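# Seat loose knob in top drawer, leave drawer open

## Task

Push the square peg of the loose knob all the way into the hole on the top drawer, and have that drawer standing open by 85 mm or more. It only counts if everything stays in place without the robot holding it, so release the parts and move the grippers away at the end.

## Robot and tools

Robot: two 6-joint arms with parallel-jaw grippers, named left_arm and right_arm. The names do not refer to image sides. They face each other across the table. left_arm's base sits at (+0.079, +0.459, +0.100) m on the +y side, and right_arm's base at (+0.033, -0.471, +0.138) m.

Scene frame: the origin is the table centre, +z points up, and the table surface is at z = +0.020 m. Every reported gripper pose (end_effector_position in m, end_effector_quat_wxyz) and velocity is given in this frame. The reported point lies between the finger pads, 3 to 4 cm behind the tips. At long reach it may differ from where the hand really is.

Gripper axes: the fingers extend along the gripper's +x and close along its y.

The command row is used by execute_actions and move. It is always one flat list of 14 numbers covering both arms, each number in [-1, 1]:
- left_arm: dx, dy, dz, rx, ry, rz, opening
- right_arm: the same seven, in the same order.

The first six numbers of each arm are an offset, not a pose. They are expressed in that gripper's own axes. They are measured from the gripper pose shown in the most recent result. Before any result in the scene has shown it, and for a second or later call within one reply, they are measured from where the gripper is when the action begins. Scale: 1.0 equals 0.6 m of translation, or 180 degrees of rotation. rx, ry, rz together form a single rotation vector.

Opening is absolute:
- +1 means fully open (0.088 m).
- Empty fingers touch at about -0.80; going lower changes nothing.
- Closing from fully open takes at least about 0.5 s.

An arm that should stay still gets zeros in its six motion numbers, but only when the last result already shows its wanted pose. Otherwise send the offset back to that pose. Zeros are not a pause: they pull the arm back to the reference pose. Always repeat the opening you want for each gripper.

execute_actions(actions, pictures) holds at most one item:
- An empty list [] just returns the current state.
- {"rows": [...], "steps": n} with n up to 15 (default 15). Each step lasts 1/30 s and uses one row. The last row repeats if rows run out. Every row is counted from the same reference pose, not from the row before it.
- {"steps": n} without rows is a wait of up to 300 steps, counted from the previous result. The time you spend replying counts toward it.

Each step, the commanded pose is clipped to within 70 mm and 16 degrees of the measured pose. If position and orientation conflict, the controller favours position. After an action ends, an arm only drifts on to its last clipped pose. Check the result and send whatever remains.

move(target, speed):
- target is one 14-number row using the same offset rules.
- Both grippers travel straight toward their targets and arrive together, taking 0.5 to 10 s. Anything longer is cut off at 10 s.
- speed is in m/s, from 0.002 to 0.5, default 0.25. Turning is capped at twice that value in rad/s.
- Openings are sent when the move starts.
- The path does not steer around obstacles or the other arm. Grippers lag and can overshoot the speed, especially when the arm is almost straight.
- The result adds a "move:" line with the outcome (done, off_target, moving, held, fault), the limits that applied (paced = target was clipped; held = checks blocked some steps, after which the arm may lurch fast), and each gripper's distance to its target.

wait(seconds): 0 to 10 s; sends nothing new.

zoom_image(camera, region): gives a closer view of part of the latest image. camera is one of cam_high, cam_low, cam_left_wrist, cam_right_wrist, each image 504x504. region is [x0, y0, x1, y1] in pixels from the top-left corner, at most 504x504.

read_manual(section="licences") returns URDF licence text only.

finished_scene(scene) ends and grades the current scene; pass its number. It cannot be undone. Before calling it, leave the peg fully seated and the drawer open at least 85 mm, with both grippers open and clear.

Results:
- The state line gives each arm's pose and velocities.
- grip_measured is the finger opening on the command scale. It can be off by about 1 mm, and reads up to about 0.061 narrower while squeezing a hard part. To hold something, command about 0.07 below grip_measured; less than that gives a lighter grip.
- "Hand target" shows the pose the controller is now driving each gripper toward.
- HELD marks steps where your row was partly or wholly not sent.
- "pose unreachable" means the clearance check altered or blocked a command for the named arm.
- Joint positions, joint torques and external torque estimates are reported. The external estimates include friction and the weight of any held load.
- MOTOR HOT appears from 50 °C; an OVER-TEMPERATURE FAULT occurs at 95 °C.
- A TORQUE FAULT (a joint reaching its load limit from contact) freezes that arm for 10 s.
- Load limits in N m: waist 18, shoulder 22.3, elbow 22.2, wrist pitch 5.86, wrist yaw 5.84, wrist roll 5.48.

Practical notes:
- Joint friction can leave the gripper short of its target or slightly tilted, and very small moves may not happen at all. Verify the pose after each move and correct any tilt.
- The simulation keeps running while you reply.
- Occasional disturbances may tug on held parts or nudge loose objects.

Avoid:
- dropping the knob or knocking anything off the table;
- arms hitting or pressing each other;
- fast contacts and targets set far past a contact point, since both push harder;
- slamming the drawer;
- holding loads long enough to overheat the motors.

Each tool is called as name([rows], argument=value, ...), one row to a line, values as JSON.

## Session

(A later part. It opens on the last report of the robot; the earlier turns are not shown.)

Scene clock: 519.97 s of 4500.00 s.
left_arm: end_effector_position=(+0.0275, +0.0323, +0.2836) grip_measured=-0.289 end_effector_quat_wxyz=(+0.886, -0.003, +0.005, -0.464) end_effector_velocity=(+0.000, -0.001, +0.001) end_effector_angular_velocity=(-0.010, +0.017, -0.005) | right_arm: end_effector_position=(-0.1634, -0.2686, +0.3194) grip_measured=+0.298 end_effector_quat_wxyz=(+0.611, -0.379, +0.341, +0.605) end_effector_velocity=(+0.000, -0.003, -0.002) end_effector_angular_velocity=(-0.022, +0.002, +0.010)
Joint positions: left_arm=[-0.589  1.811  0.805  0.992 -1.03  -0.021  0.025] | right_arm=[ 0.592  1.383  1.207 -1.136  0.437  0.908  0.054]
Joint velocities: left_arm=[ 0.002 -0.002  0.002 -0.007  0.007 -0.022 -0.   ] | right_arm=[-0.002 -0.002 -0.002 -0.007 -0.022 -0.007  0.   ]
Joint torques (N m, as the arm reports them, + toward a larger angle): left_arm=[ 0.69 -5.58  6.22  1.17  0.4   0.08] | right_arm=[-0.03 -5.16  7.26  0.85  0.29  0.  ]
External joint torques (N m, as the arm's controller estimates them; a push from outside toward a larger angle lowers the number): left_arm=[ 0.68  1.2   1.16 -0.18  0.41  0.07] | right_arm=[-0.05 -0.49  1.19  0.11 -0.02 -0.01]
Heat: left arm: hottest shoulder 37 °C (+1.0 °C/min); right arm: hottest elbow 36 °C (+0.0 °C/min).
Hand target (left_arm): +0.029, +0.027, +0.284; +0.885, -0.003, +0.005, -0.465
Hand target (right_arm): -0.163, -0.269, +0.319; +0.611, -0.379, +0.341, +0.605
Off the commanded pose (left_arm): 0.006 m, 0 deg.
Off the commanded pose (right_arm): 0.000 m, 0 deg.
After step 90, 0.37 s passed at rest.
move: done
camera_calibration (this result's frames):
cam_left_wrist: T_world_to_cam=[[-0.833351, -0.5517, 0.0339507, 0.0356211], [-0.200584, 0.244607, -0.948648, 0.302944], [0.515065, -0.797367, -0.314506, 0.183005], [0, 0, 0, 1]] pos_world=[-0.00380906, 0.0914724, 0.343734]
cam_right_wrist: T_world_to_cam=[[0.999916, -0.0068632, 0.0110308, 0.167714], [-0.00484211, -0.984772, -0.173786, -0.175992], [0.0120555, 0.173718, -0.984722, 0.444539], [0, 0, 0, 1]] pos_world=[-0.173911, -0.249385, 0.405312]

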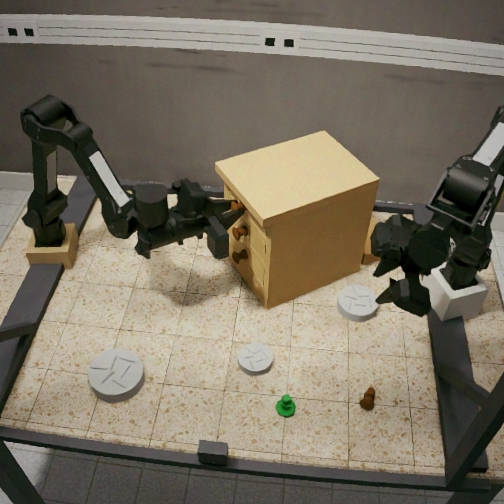

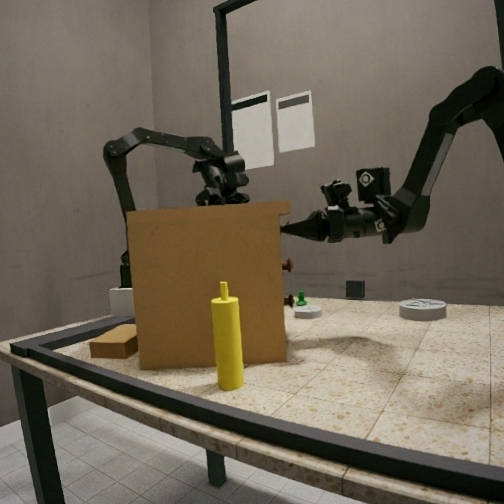

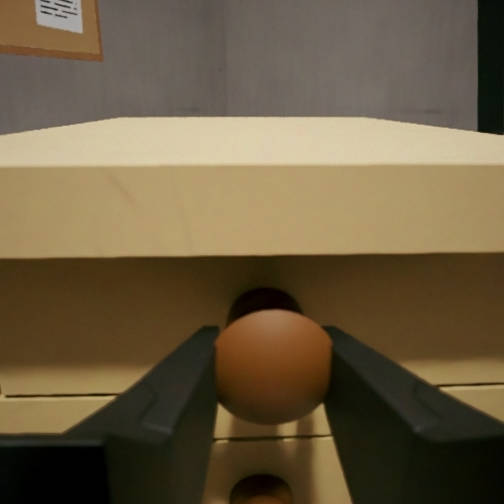

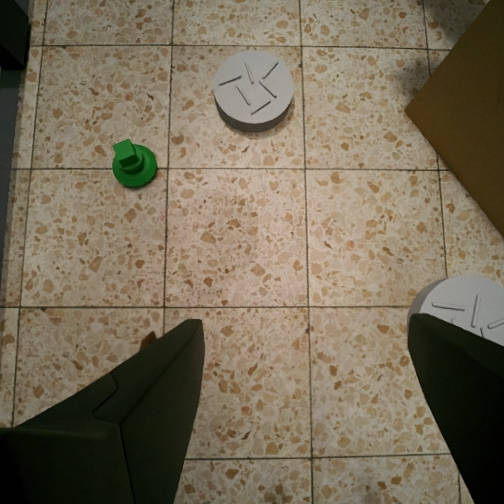

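Progress ≈9.5 mm. Continue.

move(target=[0.013,-0.004,0,0,0,0,-0.36,0,0,0,0,0,0,0.3], speed=0.015)

zoom_image(camera="cam_low", region=[260,190,360,280])

Scene clock: 522.87 s of 4500.00 s.
left_arm: end_effector_position=(+0.0286, +0.0304, +0.2834) grip_measured=-0.289 end_effector_quat_wxyz=(+0.886, -0.002, +0.005, -0.463) end_effector_velocity=(+0.002, -0.000, -0.003) end_effector_angular_velocity=(+0.024, -0.015, +0.010) | right_arm: end_effector_position=(-0.1634, -0.2686, +0.3194) grip_measured=+0.298 end_effector_quat_wxyz=(+0.611, -0.379, +0.341, +0.605) end_effector_velocity=(-0.001, +0.000, -0.000) end_effector_angular_velocity=(-0.002, +0.006, +0.006)
Joint positions: left_arm=[-0.584  1.815  0.812  0.988 -1.028 -0.021  0.025] | right_arm=[ 0.592  1.383  1.207 -1.136  0.437  0.908  0.054]
Joint velocities: left_arm=[ 0.002  0.002  0.002 -0.022 -0.007  0.007 -0.   ] | right_arm=[-0.002 -0.002 -0.002  0.007 -0.007 -0.007 -0.001]
Joint torques (N m, as the arm reports them, + toward a larger angle): left_arm=[ 0.84 -5.54  6.52  1.16  0.45  0.03] | right_arm=[ 0.03 -5.14  7.26  0.85  0.31 -0.01]
External joint torques (N m, as the arm's controller estimates them; a push from outside toward a larger angle lowers the number): left_arm=[ 0.84  1.24  1.46 -0.18  0.46  0.02] | right_arm=[ 0.02 -0.45  1.12  0.09 -0.01 -0.02]
Heat: left arm: hottest shoulder 36 °C (+0.0 °C/min); right arm: hottest elbow 36 °C (+0.0 °C/min).
Hand target (left_arm): +0.030, +0.025, +0.283; +0.886, -0.002, +0.005, -0.464
Hand target (right_arm): -0.163, -0.269, +0.319; +0.611, -0.379, +0.341, +0.605
Off the commanded pose (left_arm): 0.006 m, 0 deg.
Off the commanded pose (right_arm): 0.000 m, 0 deg.
move: done
camera_calibration (this result's frames):
cam_left_wrist: T_world_to_cam=[[-0.832106, -0.553653, 0.0326809, 0.0359659], [-0.200585, 0.245483, -0.948422, 0.30338], [0.517074, -0.795742, -0.315322, 0.180995], [0, 0, 0, 1]] pos_world=[-0.00280716, 0.0894636, 0.343629]
cam_right_wrist: T_world_to_cam=[[0.999916, -0.0068632, 0.0110308, 0.167714], [-0.00484211, -0.984772, -0.173786, -0.175992], [0.0120555, 0.173718, -0.984722, 0.444539], [0, 0, 0, 1]] pos_world=[-0.173911, -0.249385, 0.405312]

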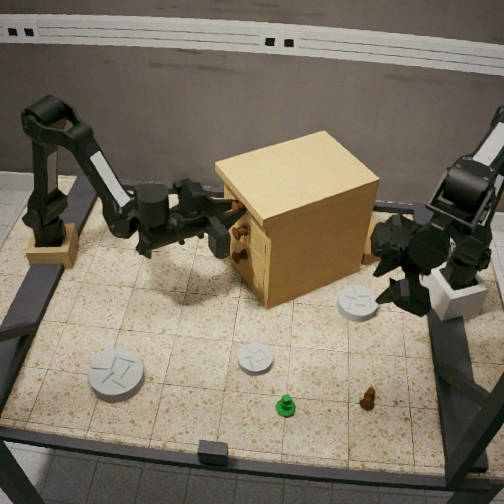

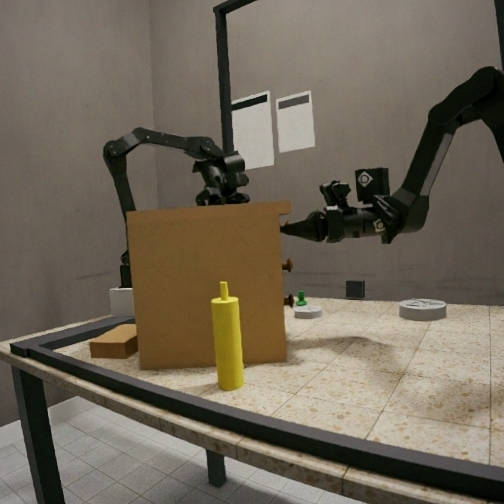

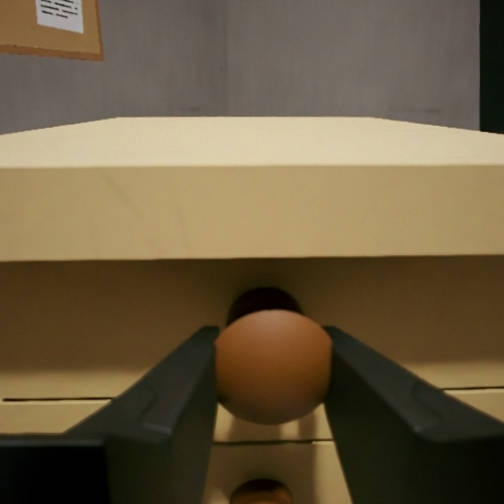

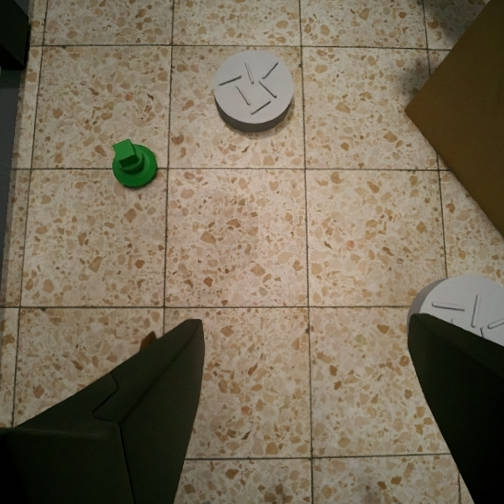

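Region (260, 190, 360, 280) of cam_low's 504x504 image, scaled by 5.040, with more detail than that image has; it fills the top 454 rows of this view, and the rest is white.

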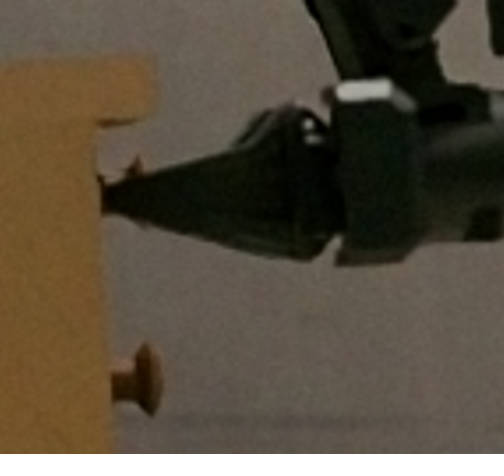

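move(target=[0.018,-0.003,0,0,0,0,-0.36,0,0,0,0,0,0,0.3], speed=0.015)

zoom_image(camera="cam_low", region=[260,190,360,280])

Scene clock: 526.23 s of 4500.00 s.
left_arm: end_effector_position=(+0.0296, +0.0285, +0.2828) grip_measured=-0.289 end_effector_quat_wxyz=(+0.886, -0.001, +0.006, -0.464) end_effector_velocity=(-0.000, +0.001, +0.001) end_effector_angular_velocity=(+0.006, -0.007, +0.005) | right_arm: end_effector_position=(-0.1634, -0.2686, +0.3194) grip_measured=+0.298 end_effector_quat_wxyz=(+0.611, -0.379, +0.341, +0.605) end_effector_velocity=(+0.002, -0.001, -0.000) end_effector_angular_velocity=(+0.002, -0.014, +0.007)
Joint positions: left_arm=[-0.579  1.82   0.817  0.985 -1.022 -0.021  0.025] | right_arm=[ 0.592  1.383  1.207 -1.136  0.437  0.908  0.054]
Joint velocities: left_arm=[-0.002 -0.002  0.002 -0.007 -0.007  0.007 -0.   ] | right_arm=[ 0.002 -0.002 -0.002 -0.007  0.007 -0.007  0.   ]
Joint torques (N m, as the arm reports them, + toward a larger angle): left_arm=[ 1.66 -5.27  7.12  1.13  0.61  0.06] | right_arm=[ 0.02 -5.16  7.3   0.85  0.3  -0.01]
External joint torques (N m, as the arm's controller estimates them; a push from outside toward a larger angle lowers the number): left_arm=[ 1.65  1.66  1.99 -0.24  0.62  0.05] | right_arm=[ 0.03 -0.46  1.19  0.1  -0.03 -0.02]
Heat: left arm: hottest shoulder 36 °C (+0.0 °C/min); right arm: hottest elbow 36 °C (+0.0 °C/min).
Hand target (left_arm): +0.033, +0.021, +0.283; +0.886, -0.002, +0.005, -0.463
Hand target (right_arm): -0.163, -0.269, +0.319; +0.611, -0.379, +0.341, +0.605
Off the commanded pose (left_arm): 0.009 m, 0 deg.
Off the commanded pose (right_arm): 0.000 m, 0 deg.
move: off_target (left_arm)
camera_calibration (this result's frames):
cam_left_wrist: T_world_to_cam=[[-0.832559, -0.553097, 0.0304793, 0.0363413], [-0.199451, 0.247986, -0.94801, 0.303206], [0.516783, -0.795353, -0.316779, 0.179247], [0, 0, 0, 1]] pos_world=[-0.0019004, 0.0874737, 0.343116]
cam_right_wrist: T_world_to_cam=[[0.999916, -0.0068632, 0.0110308, 0.167714], [-0.00484211, -0.984772, -0.173786, -0.175992], [0.0120555, 0.173718, -0.984722, 0.444539], [0, 0, 0, 1]] pos_world=[-0.173911, -0.249385, 0.405312]

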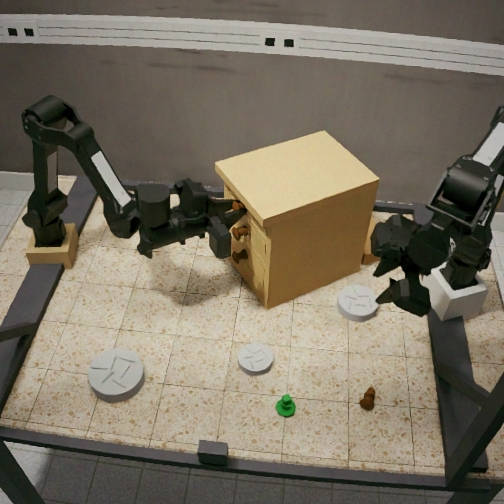

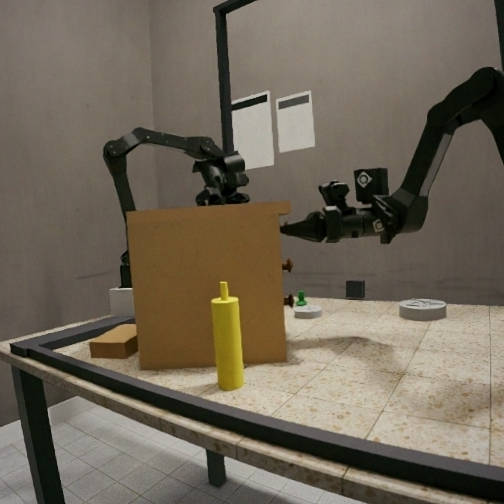

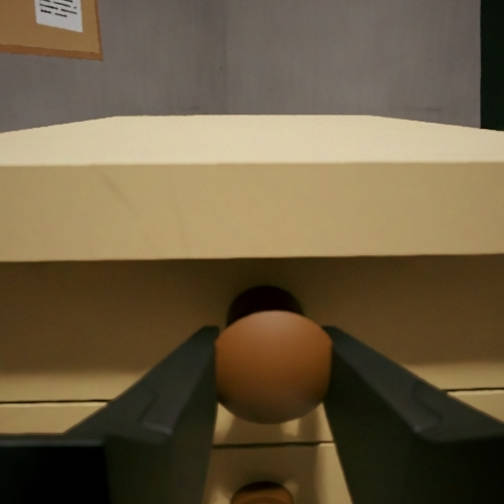

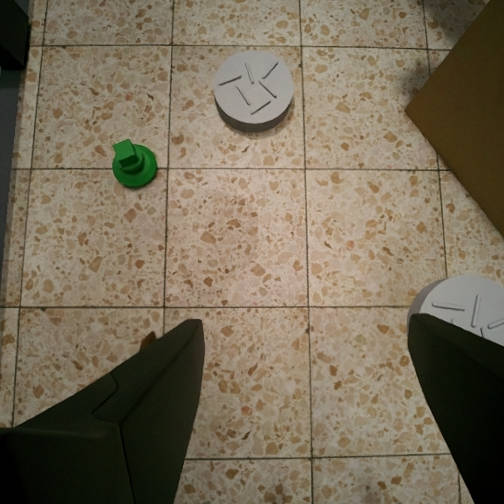

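Region (260, 190, 360, 280) of cam_low's 504x504 image, scaled by 5.040, with more detail than that image has; it fills the top 454 rows of this view, and the rest is white.

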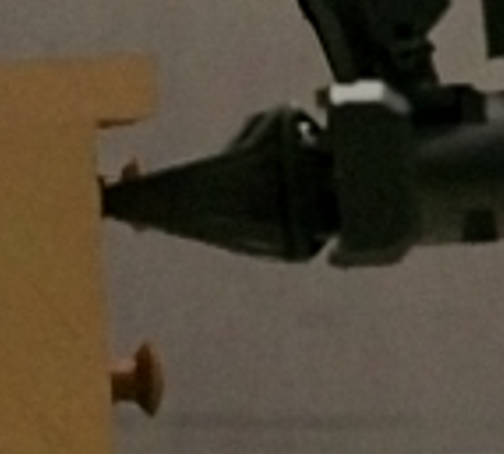

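move(target=[0.03,-0.003,0,0,0,0,-0.36,0,0,0,0,0,0,0.3], speed=0.015)

zoom_image(camera="cam_low", region=[260,190,360,280])

zoom_image(camera="cam_left_wrist", region=[190,220,340,340])

Scene clock: 531.10 s of 4500.00 s.
left_arm: end_effector_position=(+0.0295, +0.0274, +0.2819) grip_measured=-0.289 end_effector_quat_wxyz=(+0.886, +0.001, +0.006, -0.464) end_effector_velocity=(+0.000, +0.001, -0.003) end_effector_angular_velocity=(+0.024, -0.015, +0.005) | right_arm: end_effector_position=(-0.1634, -0.2686, +0.3194) grip_measured=+0.298 end_effector_quat_wxyz=(+0.611, -0.379, +0.341, +0.605) end_effector_velocity=(-0.001, +0.000, -0.000) end_effector_angular_velocity=(-0.002, +0.006, +0.006)
Joint positions: left_arm=[-0.578  1.825  0.821  0.982 -1.021 -0.021  0.025] | right_arm=[ 0.592  1.383  1.207 -1.136  0.437  0.908  0.054]
Joint velocities: left_arm=[-0.002 -0.002 -0.002 -0.022 -0.007  0.007 -0.   ] | right_arm=[-0.002 -0.002 -0.002  0.007 -0.007 -0.007 -0.001]
Joint torques (N m, as the arm reports them, + toward a larger angle): left_arm=[ 2.86 -4.09  8.46  0.96  1.48  0.11] | right_arm=[ 0.02 -5.13  7.26  0.85  0.31  0.  ]
External joint torques (N m, as the arm's controller estimates them; a push from outside toward a larger angle lowers the number): left_arm=[ 2.86  2.73  3.42 -0.37  1.49  0.1 ] | right_arm=[ 0.01 -0.4   1.12  0.1  -0.01  0.  ]
Heat: left arm: hottest shoulder 36 °C (+0.0 °C/min); right arm: hottest elbow 36 °C (+0.0 °C/min).
Hand target (left_arm): +0.039, +0.014, +0.283; +0.886, -0.001, +0.005, -0.463
Hand target (right_arm): -0.163, -0.269, +0.319; +0.611, -0.379, +0.341, +0.605
Off the commanded pose (left_arm): 0.017 m, 0 deg.
Off the commanded pose (right_arm): 0.000 m, 0 deg.
After step 90, 0.43 s passed at rest.
move: off_target (left_arm)
camera_calibration (this result's frames):
cam_left_wrist: T_world_to_cam=[[-0.832598, -0.553189, 0.0276013, 0.0364692], [-0.19816, 0.250972, -0.947494, 0.30238], [0.517216, -0.794352, -0.318579, 0.178563], [0, 0, 0, 1]] pos_world=[-0.00207213, 0.0861272, 0.342383]
cam_right_wrist: T_world_to_cam=[[0.999916, -0.0068632, 0.0110308, 0.167714], [-0.00484211, -0.984772, -0.173786, -0.175992], [0.0120555, 0.173718, -0.984722, 0.444539], [0, 0, 0, 1]] pos_world=[-0.173911, -0.249385, 0.405312]

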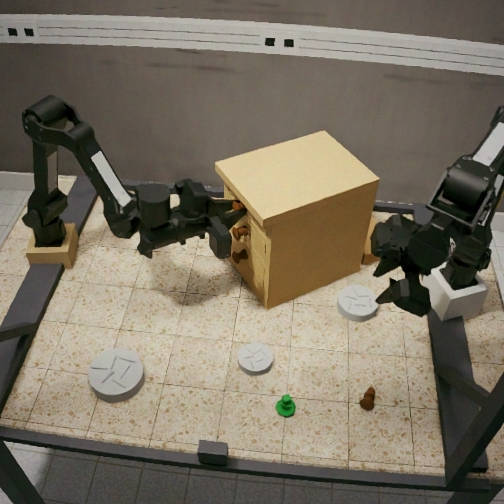

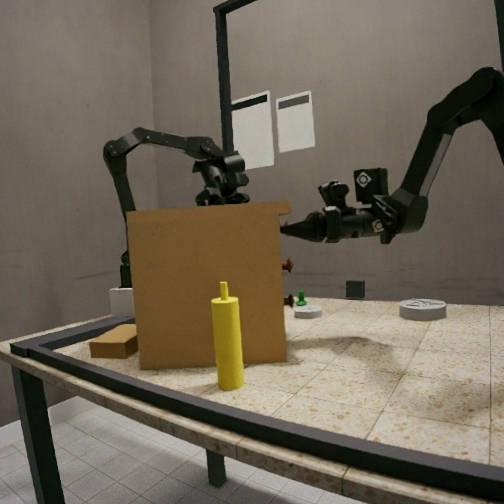

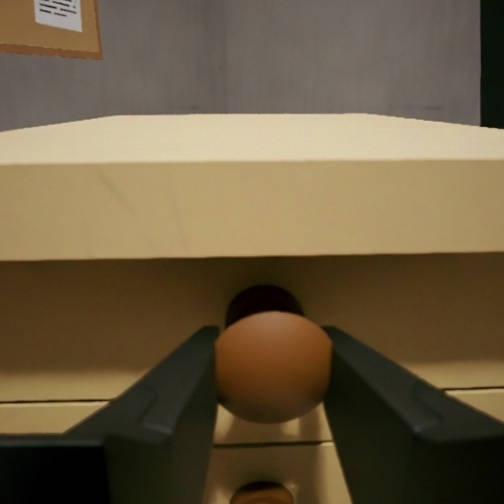

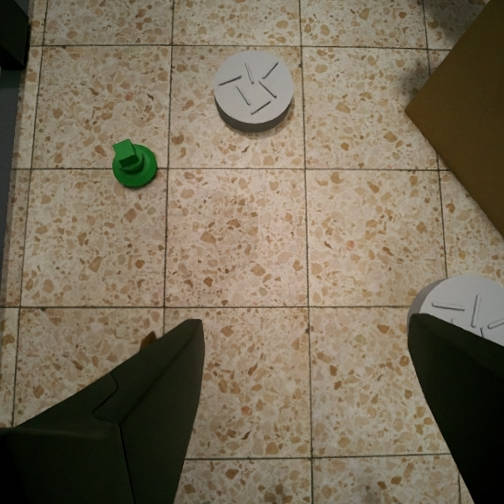

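Region (260, 190, 360, 280) of cam_low's 504x504 image, scaled by 5.040, with more detail than that image has; it fills the top 454 rows of this view, and the rest is white.

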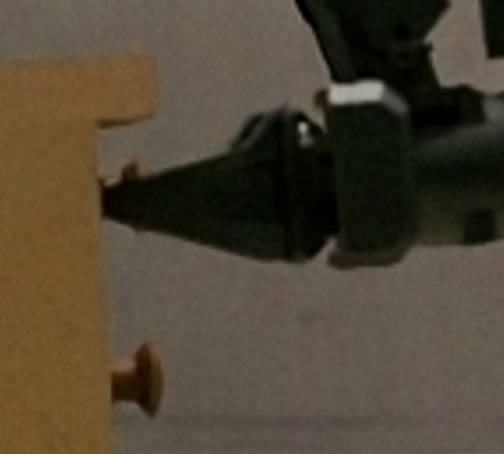

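Region (190, 220, 340, 340) of cam_left_wrist's 504x504 image, scaled by 3.360, with more detail than that image has; it fills the top 403 rows of this view, and the rest is white.

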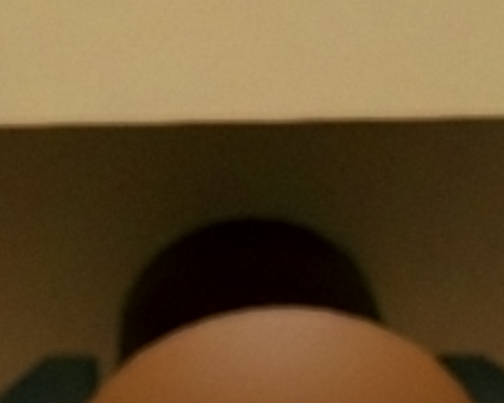

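move(target=[-0.03,0,0,0,0,0,-0.36,0,0,0,0,0,0,0.3], speed=0.04)

zoom_image(camera="cam_low", region=[260,190,360,280])

Scene clock: 535.13 s of 4500.00 s.
left_arm: end_effector_position=(+0.0224, +0.0376, +0.2810) grip_measured=-0.292 end_effector_quat_wxyz=(+0.888, +0.002, +0.006, -0.461) end_effector_velocity=(+0.000, +0.004, -0.002) end_effector_angular_velocity=(+0.007, +0.000, +0.015) | right_arm: end_effector_position=(-0.1634, -0.2686, +0.3194) grip_measured=+0.298 end_effector_quat_wxyz=(+0.611, -0.379, +0.341, +0.605) end_effector_velocity=(+0.002, -0.001, -0.001) end_effector_angular_velocity=(-0.010, -0.006, +0.006)
Joint positions: left_arm=[-0.612  1.809  0.797  0.988 -1.061 -0.023  0.025] | right_arm=[ 0.592  1.383  1.207 -1.136  0.437  0.908  0.054]
Joint velocities: left_arm=[-0.007 -0.002 -0.007 -0.007 -0.022 -0.007 -0.   ] | right_arm=[-0.002 -0.002 -0.002 -0.007 -0.007 -0.007 -0.   ]
Joint torques (N m, as the arm reports them, + toward a larger angle): left_arm=[-0.96 -8.24  3.09  1.33 -0.24 -0.01] | right_arm=[ 0.02 -5.16  7.3   0.84  0.29 -0.01]
External joint torques (N m, as the arm's controller estimates them; a push from outside toward a larger angle lowers the number): left_arm=[-0.95 -1.57 -1.93  0.   -0.23 -0.02] | right_arm=[ 0.02 -0.44  1.15  0.08 -0.03 -0.01]
Heat: left arm: hottest elbow 37 °C (+1.0 °C/min); right arm: hottest elbow 36 °C (+0.0 °C/min).
Hand target (left_arm): +0.019, +0.042, +0.282; +0.886, +0.001, +0.006, -0.464
Hand target (right_arm): -0.163, -0.269, +0.319; +0.611, -0.379, +0.341, +0.605
Off the commanded pose (left_arm): 0.006 m, 0 deg.
Off the commanded pose (right_arm): 0.000 m, 0 deg.
After step 90, 0.23 s passed at rest.
move: done
camera_calibration (this result's frames):
cam_left_wrist: T_world_to_cam=[[-0.829023, -0.558625, 0.0256657, 0.0368945], [-0.198681, 0.251328, -0.947291, 0.297477], [0.52273, -0.790425, -0.319344, 0.189973], [0, 0, 0, 1]] pos_world=[-0.0096154, 0.0960056, 0.341518]
cam_right_wrist: T_world_to_cam=[[0.999916, -0.0068632, 0.0110308, 0.167714], [-0.00484211, -0.984772, -0.173786, -0.175992], [0.0120555, 0.173718, -0.984722, 0.444539], [0, 0, 0, 1]] pos_world=[-0.173911, -0.249385, 0.405312]

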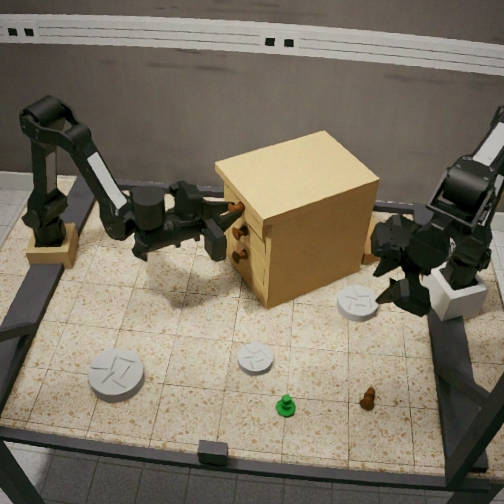

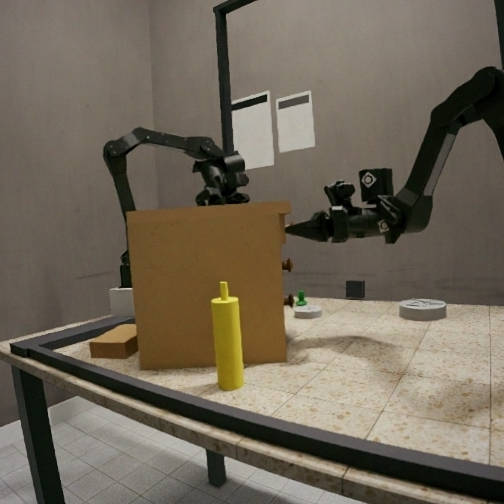

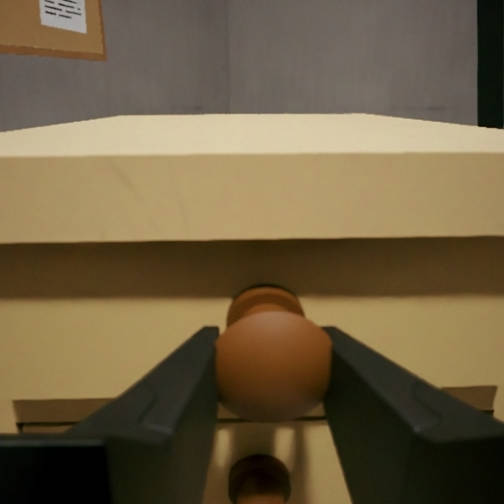

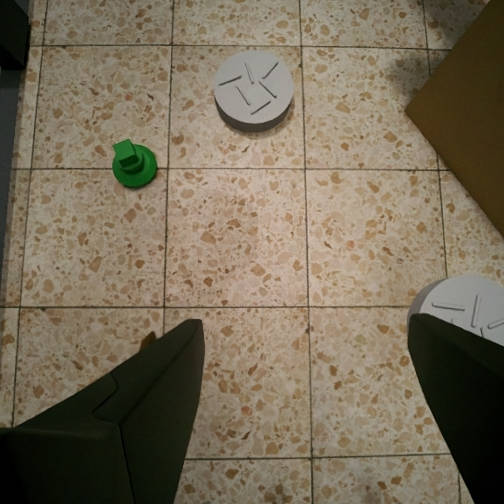

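Region (260, 190, 360, 280) of cam_low's 504x504 image, scaled by 5.040, with more detail than that image has; it fills the top 454 rows of this view, and the rest is white.

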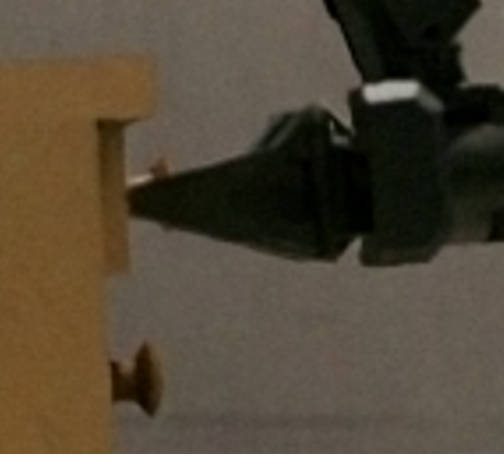

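move(target=[-0.095,0,0.002,0,0,0,-0.36,0,0,0,0,0,0,0.3], speed=0.06)

Scene clock: 543.60 s of 4500.00 s.
left_arm: end_effector_position=(-0.0081, +0.0800, +0.2800) grip_measured=-0.292 end_effector_quat_wxyz=(+0.889, +0.005, +0.005, -0.458) end_effector_velocity=(-0.001, +0.005, -0.000) end_effector_angular_velocity=(+0.001, +0.001, +0.010) | right_arm: end_effector_position=(-0.1634, -0.2686, +0.3194) grip_measured=+0.298 end_effector_quat_wxyz=(+0.611, -0.379, +0.341, +0.605) end_effector_velocity=(+0.001, -0.002, -0.002) end_effector_angular_velocity=(-0.022, +0.002, +0.005)
Joint positions: left_arm=[-0.762  1.741  0.711  0.988 -1.216 -0.035  0.025] | right_arm=[ 0.592  1.383  1.207 -1.136  0.437  0.908  0.054]
Joint velocities: left_arm=[-0.012 -0.007 -0.007 -0.007 -0.022 -0.007  0.   ] | right_arm=[-0.007 -0.002 -0.002 -0.007 -0.022 -0.007 -0.   ]
Joint torques (N m, as the arm reports them, + toward a larger angle): left_arm=[-0.94 -7.93  3.52  1.06 -0.27 -0.04] | right_arm=[ 0.01 -5.19  7.29  0.83  0.3  -0.01]
External joint torques (N m, as the arm's controller estimates them; a push from outside toward a larger angle lowers the number): left_arm=[-0.93 -1.88 -1.33 -0.17 -0.24 -0.05] | right_arm=[ 0.   -0.49  1.19  0.09 -0.02 -0.02]
Heat: left arm: hottest shoulder 37 °C (+0.0 °C/min); right arm: hottest elbow 36 °C (+0.0 °C/min).
Hand target (left_arm): -0.010, +0.084, +0.283; +0.888, +0.002, +0.006, -0.461
Hand target (right_arm): -0.163, -0.269, +0.319; +0.611, -0.379, +0.341, +0.605
Off the commanded pose (left_arm): 0.006 m, 0 deg.
Off the commanded pose (right_arm): 0.000 m, 0 deg.
After step 90, 4.13 s passed at rest.
move: done
camera_calibration (this result's frames):
cam_left_wrist: T_world_to_cam=[[-0.82605, -0.563233, 0.0202403, 0.0372298], [-0.197198, 0.2552, -0.946565, 0.279352], [0.527972, -0.785902, -0.321876, 0.239566], [0, 0, 0, 1]] pos_world=[-0.0406424, 0.137954, 0.340782]
cam_right_wrist: T_world_to_cam=[[0.999916, -0.0068632, 0.0110308, 0.167714], [-0.00484211, -0.984772, -0.173786, -0.175992], [0.0120555, 0.173718, -0.984722, 0.444539], [0, 0, 0, 1]] pos_world=[-0.173911, -0.249385, 0.405312]

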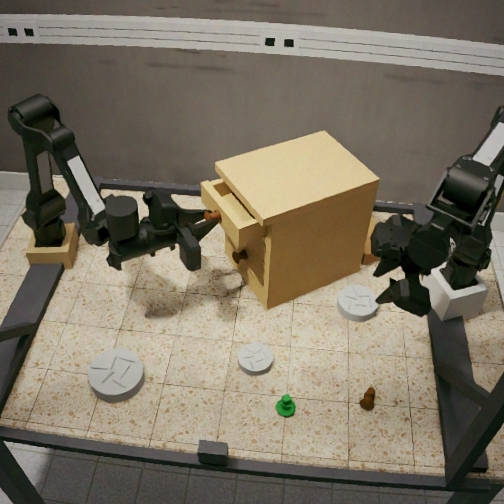

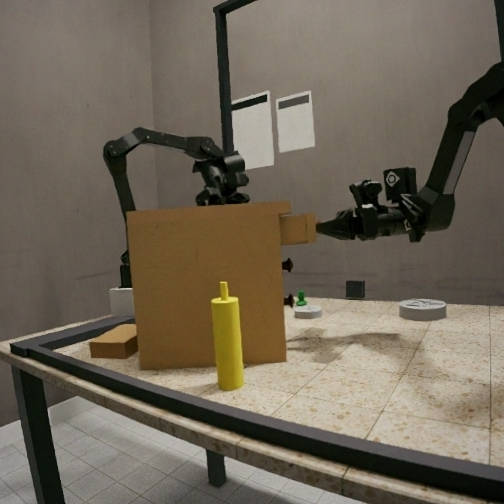

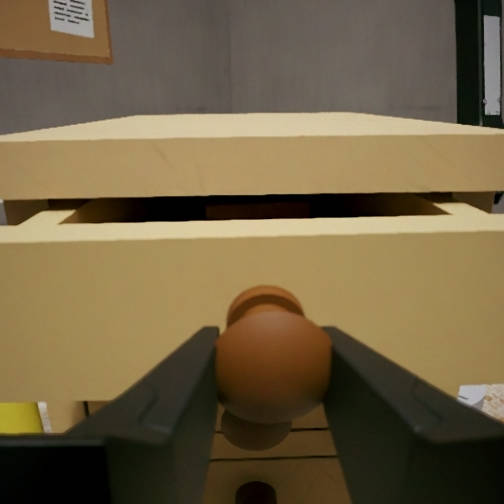

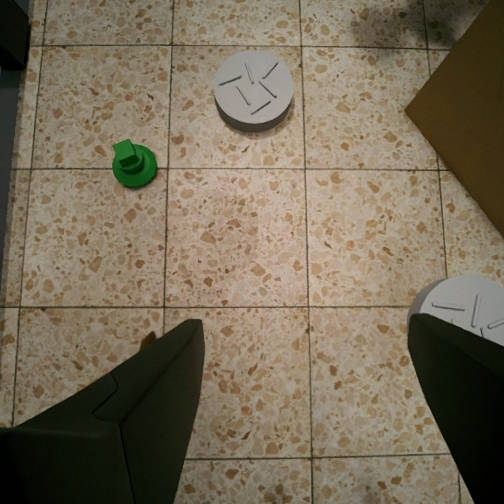

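move(target=[-0.062,0,0.003,0,0,-0.004,-0.36,0,0,0,0,0,0,0.3], speed=0.06)

Scene clock: 547.63 s of 4500.00 s.
left_arm: end_effector_position=(-0.0270, +0.1054, +0.2796) grip_measured=-0.292 end_effector_quat_wxyz=(+0.888, +0.008, +0.005, -0.461) end_effector_velocity=(+0.003, +0.004, +0.001) end_effector_angular_velocity=(+0.005, -0.009, +0.019) | right_arm: end_effector_position=(-0.1634, -0.2686, +0.3194) grip_measured=+0.298 end_effector_quat_wxyz=(+0.611, -0.379, +0.341, +0.605) end_effector_velocity=(-0.001, +0.000, -0.000) end_effector_angular_velocity=(-0.002, +0.006, +0.006)
Joint positions: left_arm=[-0.861  1.704  0.674  0.966 -1.309 -0.052  0.025] | right_arm=[ 0.592  1.383  1.207 -1.136  0.437  0.908  0.054]
Joint velocities: left_arm=[-0.002 -0.012 -0.007 -0.007 -0.022  0.007 -0.   ] | right_arm=[-0.002 -0.002 -0.002  0.007 -0.007 -0.007  0.   ]
Joint torques (N m, as the arm reports them, + toward a larger angle): left_arm=[-1.1  -7.72  3.46  0.97 -0.34 -0.04] | right_arm=[ 0.03 -5.14  7.27  0.86  0.3   0.  ]
External joint torques (N m, as the arm's controller estimates them; a push from outside toward a larger angle lowers the number): left_arm=[-1.09 -1.92 -1.37 -0.22 -0.3  -0.05] | right_arm=[ 0.02 -0.43  1.14  0.1  -0.02 -0.01]
Heat: left arm: hottest shoulder 37 °C (+0.0 °C/min); right arm: hottest elbow 36 °C (+0.0 °C/min).
Hand target (left_arm): -0.029, +0.110, +0.282; +0.886, +0.005, +0.006, -0.464
Hand target (right_arm): -0.163, -0.269, +0.319; +0.611, -0.379, +0.341, +0.605
Off the commanded pose (left_arm): 0.006 m, 1 deg.
Off the commanded pose (right_arm): 0.000 m, 0 deg.
After step 90, 0.07 s passed at rest.
move: done
camera_calibration (this result's frames):
cam_left_wrist: T_world_to_cam=[[-0.829028, -0.559018, 0.0145278, 0.0370055], [-0.192561, 0.260987, -0.945942, 0.268054], [0.525007, -0.78701, -0.32401, 0.269972], [0, 0, 0, 1]] pos_world=[-0.0594418, 0.163199, 0.3405]
cam_right_wrist: T_world_to_cam=[[0.999916, -0.0068632, 0.0110308, 0.167714], [-0.00484211, -0.984772, -0.173786, -0.175992], [0.0120555, 0.173718, -0.984722, 0.444539], [0, 0, 0, 1]] pos_world=[-0.173911, -0.249385, 0.405312]

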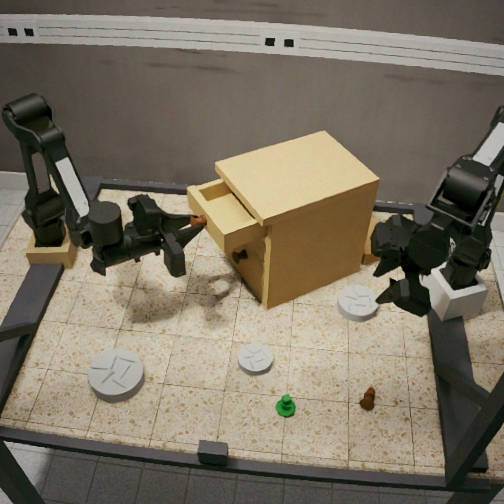

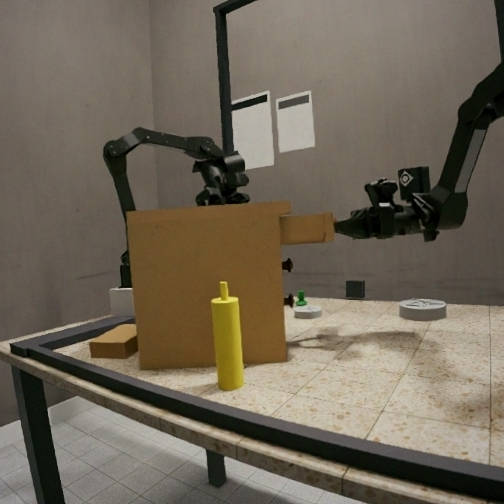

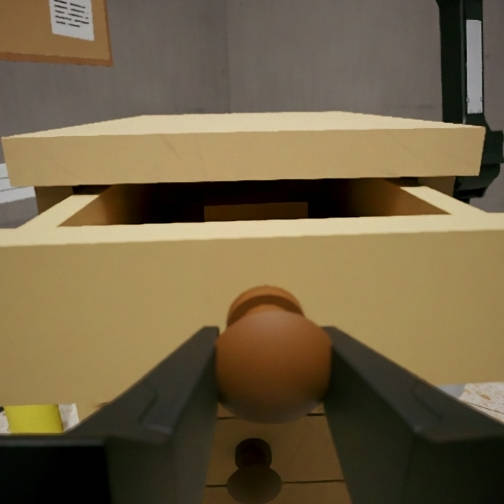

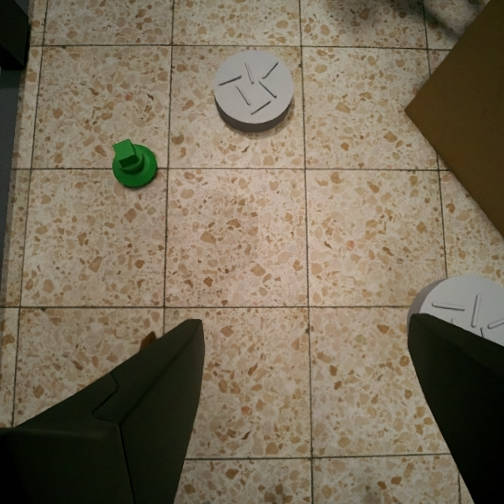

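move(target=[-0.018,0,0.002,0,0,0,-0.36,0,0,0,0,0,0,0.3], speed=0.05)

execute_actions([
  {"rows":[[0,0,0,0,0,0,0.3,0,0,0,0,0,0,0.3]],"steps":15},
], pictures=false)

move(target=[-0.07,0,0,0,0,0,0.3,0,0,0,0,0,0,0.3], speed=0.1)

Scene clock: 552.43 s of 4500.00 s.
left_arm: end_effector_position=(-0.0297, +0.1107, +0.2788) grip_measured=-0.292 end_effector_quat_wxyz=(+0.891, +0.011, +0.004, -0.454) end_effector_velocity=(-0.005, +0.001, +0.002) end_effector_angular_velocity=(-0.030, +0.038, -0.019) | right_arm: end_effector_position=(-0.1634, -0.2686, +0.3194) grip_measured=+0.298 end_effector_quat_wxyz=(+0.611, -0.379, +0.341, +0.605) end_effector_velocity=(+0.006, -0.002, +0.000) end_effector_angular_velocity=(-0.004, -0.022, +0.002)
Joint positions: left_arm=[-0.88   1.703  0.674  0.953 -1.343 -0.059  0.025] | right_arm=[ 0.592  1.383  1.207 -1.136  0.437  0.908  0.054]
Joint velocities: left_arm=[-0.012 -0.007 -0.002  0.007  0.007 -0.037 -0.   ] | right_arm=[-0.002 -0.007 -0.002 -0.022  0.007 -0.007 -0.   ]
Joint torques (N m, as the arm reports them, + toward a larger angle): left_arm=[-0.91 -7.35  3.72  0.96 -0.05 -0.07] | right_arm=[ 0.01 -5.14  7.28  0.84  0.31  0.  ]
External joint torques (N m, as the arm's controller estimates them; a push from outside toward a larger angle lowers the number): left_arm=[-0.9  -1.57 -1.11 -0.21 -0.01 -0.07] | right_arm=[ 0.01 -0.4   1.17  0.11 -0.02 -0.01]
Heat: left arm: hottest shoulder 38 °C (+1.0 °C/min); right arm: hottest elbow 36 °C (+0.0 °C/min).
Hand target (left_arm): -0.033, +0.114, +0.281; +0.888, +0.008, +0.005, -0.461
Hand target (right_arm): -0.163, -0.269, +0.319; +0.611, -0.379, +0.341, +0.605
Off the commanded pose (left_arm): 0.005 m, 1 deg.
Off the commanded pose (right_arm): 0.000 m, 0 deg.
After step 90, 1.03 s passed at rest.
move: done
camera_calibration (this result's frames):
cam_left_wrist: T_world_to_cam=[[-0.821298, -0.570429, 0.00900701, 0.0407537], [-0.192313, 0.261958, -0.945724, 0.26526], [0.537109, -0.778453, -0.324846, 0.274906], [0, 0, 0, 1]] pos_world=[-0.0631705, 0.167761, 0.339798]
cam_right_wrist: T_world_to_cam=[[0.999916, -0.0068632, 0.0110308, 0.167714], [-0.00484211, -0.984772, -0.173786, -0.175992], [0.0120555, 0.173718, -0.984722, 0.444539], [0, 0, 0, 1]] pos_world=[-0.173911, -0.249385, 0.405312]

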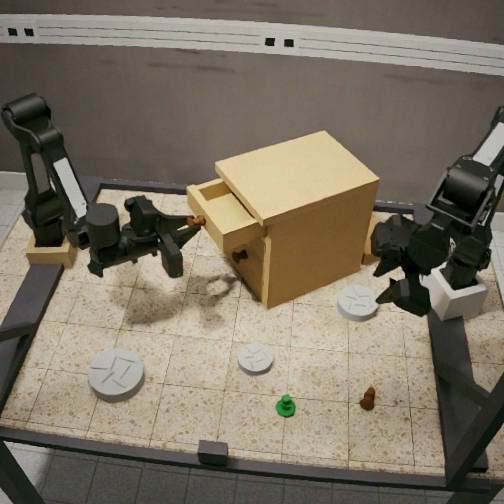

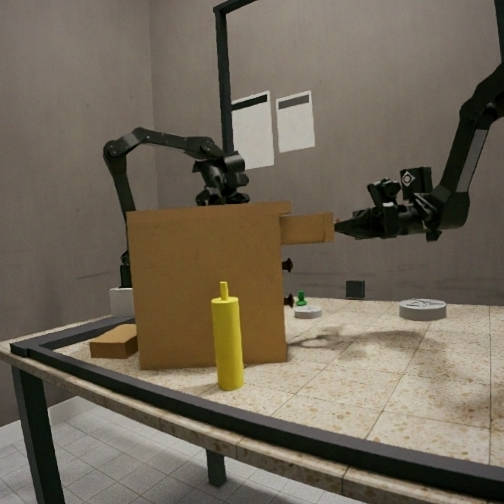

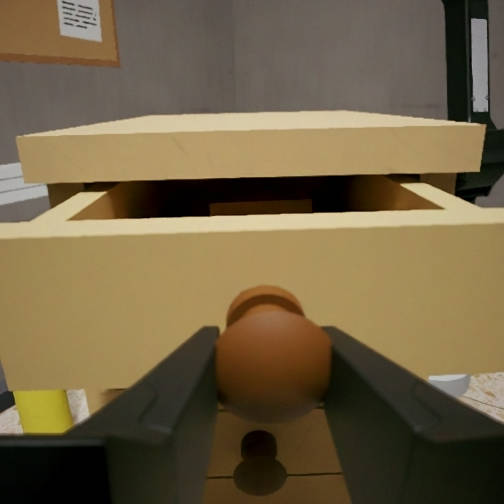

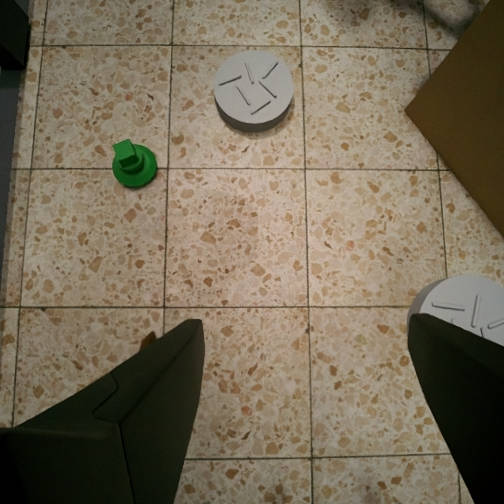

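Scene clock: 552.93 s of 4500.00 s.
left_arm: end_effector_position=(-0.0299, +0.1107, +0.2788) grip_measured=+0.285 end_effector_quat_wxyz=(+0.891, +0.011, +0.004, -0.455) end_effector_velocity=(-0.001, +0.000, +0.001) end_effector_angular_velocity=(-0.009, +0.011, -0.010) | right_arm: end_effector_position=(-0.1634, -0.2686, +0.3194) grip_measured=+0.298 end_effector_quat_wxyz=(+0.611, -0.379, +0.341, +0.605) end_effector_velocity=(+0.004, -0.000, -0.002) end_effector_angular_velocity=(-0.001, -0.018, +0.002)
Joint positions: left_arm=[-0.881  1.703  0.674  0.953 -1.343 -0.059  0.053] | right_arm=[ 0.592  1.383  1.207 -1.136  0.437  0.908  0.054]
Joint velocities: left_arm=[-0.002 -0.002 -0.002  0.007  0.007 -0.007  0.005] | right_arm=[-0.002 -0.002 -0.007 -0.007  0.007 -0.007 -0.   ]
Joint torques (N m, as the arm reports them, + toward a larger angle): left_arm=[-0.06 -5.91  4.44  1.09 -0.07  0.06] | right_arm=[ 0.03 -5.21  7.28  0.85  0.31 -0.01]
External joint torques (N m, as the arm's controller estimates them; a push from outside toward a larger angle lowers the number): left_arm=[-0.05 -0.12 -0.39 -0.09 -0.02  0.05] | right_arm=[ 0.04 -0.53  1.22  0.12 -0.02 -0.02]
Heat: left arm: hottest shoulder 38 °C (+1.0 °C/min); right arm: hottest elbow 36 °C (+0.0 °C/min).
Hand target (left_arm): -0.030, +0.111, +0.279; +0.891, +0.011, +0.004, -0.455
Hand target (right_arm): -0.163, -0.269, +0.319; +0.611, -0.379, +0.341, +0.605
Off the commanded pose (left_arm): 0.000 m, 0 deg.
Off the commanded pose (right_arm): 0.000 m, 0 deg.
Steps of this call (steps 1 to 15: all 15 steps of this action). Readings (end_effector_position):
1: left_arm (-0.0296, +0.1106, +0.2788) | right_arm (-0.1634, -0.2686, +0.3194)
2: left_arm (-0.0297, +0.1107, +0.2788) | right_arm (-0.1634, -0.2686, +0.3194)
4: left_arm (-0.0299, +0.1107, +0.2788) | right_arm (-0.1634, -0.2686, +0.3194)
8: left_arm (-0.0299, +0.1107, +0.2788) | right_arm (-0.1634, -0.2686, +0.3194)
15: the state above

Scene clock: 554.10 s of 4500.00 s.
left_arm: end_effector_position=(-0.0546, +0.1424, +0.2756) grip_measured=+0.297 end_effector_quat_wxyz=(+0.890, +0.017, +0.001, -0.455) end_effector_velocity=(-0.000, +0.004, -0.004) end_effector_angular_velocity=(+0.015, -0.007, -0.004) | right_arm: end_effector_position=(-0.1634, -0.2686, +0.3194) grip_measured=+0.298 end_effector_quat_wxyz=(+0.611, -0.379, +0.341, +0.605) end_effector_velocity=(+0.002, -0.001, -0.001) end_effector_angular_velocity=(-0.010, -0.006, +0.006)
Joint positions: left_arm=[-1.015  1.676  0.663  0.83  -1.475 -0.152  0.054] | right_arm=[ 0.592  1.383  1.207 -1.136  0.437  0.908  0.054]
Joint velocities: left_arm=[-0.012 -0.017 -0.002 -0.11  -0.007 -0.081 -0.   ] | right_arm=[-0.002 -0.002 -0.002 -0.007 -0.007 -0.007 -0.   ]
Joint torques (N m, as the arm reports them, + toward a larger angle): left_arm=[-0.45 -7.37  4.21  0.95 -0.36 -0.12] | right_arm=[ 0.01 -5.18  7.27  0.85  0.31  0.  ]
External joint torques (N m, as the arm's controller estimates them; a push from outside toward a larger angle lowers the number): left_arm=[-0.44 -1.89 -0.57 -0.13 -0.24 -0.12] | right_arm=[-0.02 -0.51  1.16  0.09 -0.01 -0.01]
Heat: left arm: hottest shoulder 38 °C (+1.0 °C/min); right arm: hottest elbow 36 °C (+0.0 °C/min).
Hand target (left_arm): -0.054, +0.145, +0.280; +0.891, +0.011, +0.004, -0.455
Hand target (right_arm): -0.163, -0.269, +0.319; +0.611, -0.379, +0.341, +0.605
Off the commanded pose (left_arm): 0.005 m, 1 deg.
Off the commanded pose (right_arm): 0.000 m, 0 deg.
move: done
camera_calibration (this result's frames):
cam_left_wrist: T_world_to_cam=[[-0.822234, -0.56913, -0.00473926, 0.0420106], [-0.181341, 0.269861, -0.945669, 0.248555], [0.539488, -0.776702, -0.325095, 0.311919], [0, 0, 0, 1]] pos_world=[-0.0886608, 0.199102, 0.336653]
cam_right_wrist: T_world_to_cam=[[0.999916, -0.0068632, 0.0110308, 0.167714], [-0.00484211, -0.984772, -0.173786, -0.175992], [0.0120555, 0.173718, -0.984722, 0.444539], [0, 0, 0, 1]] pos_world=[-0.173911, -0.249385, 0.405312]

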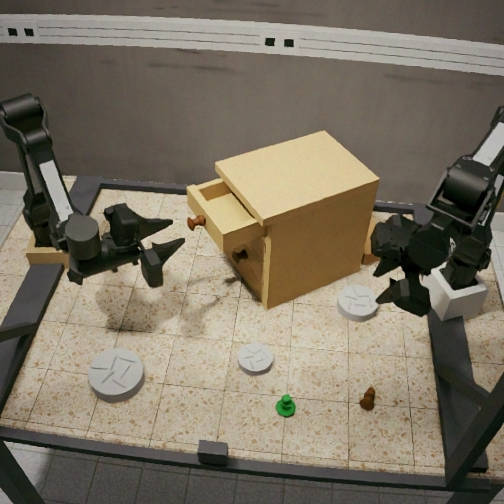

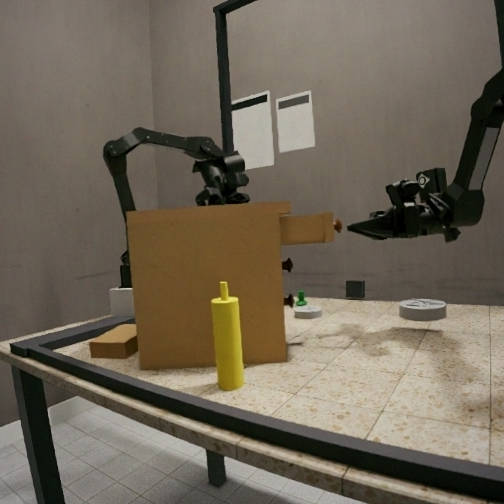

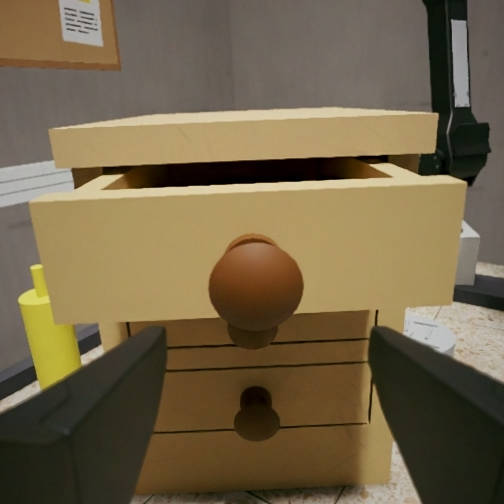

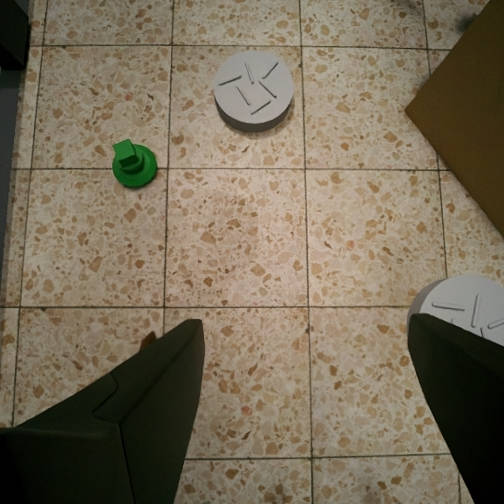

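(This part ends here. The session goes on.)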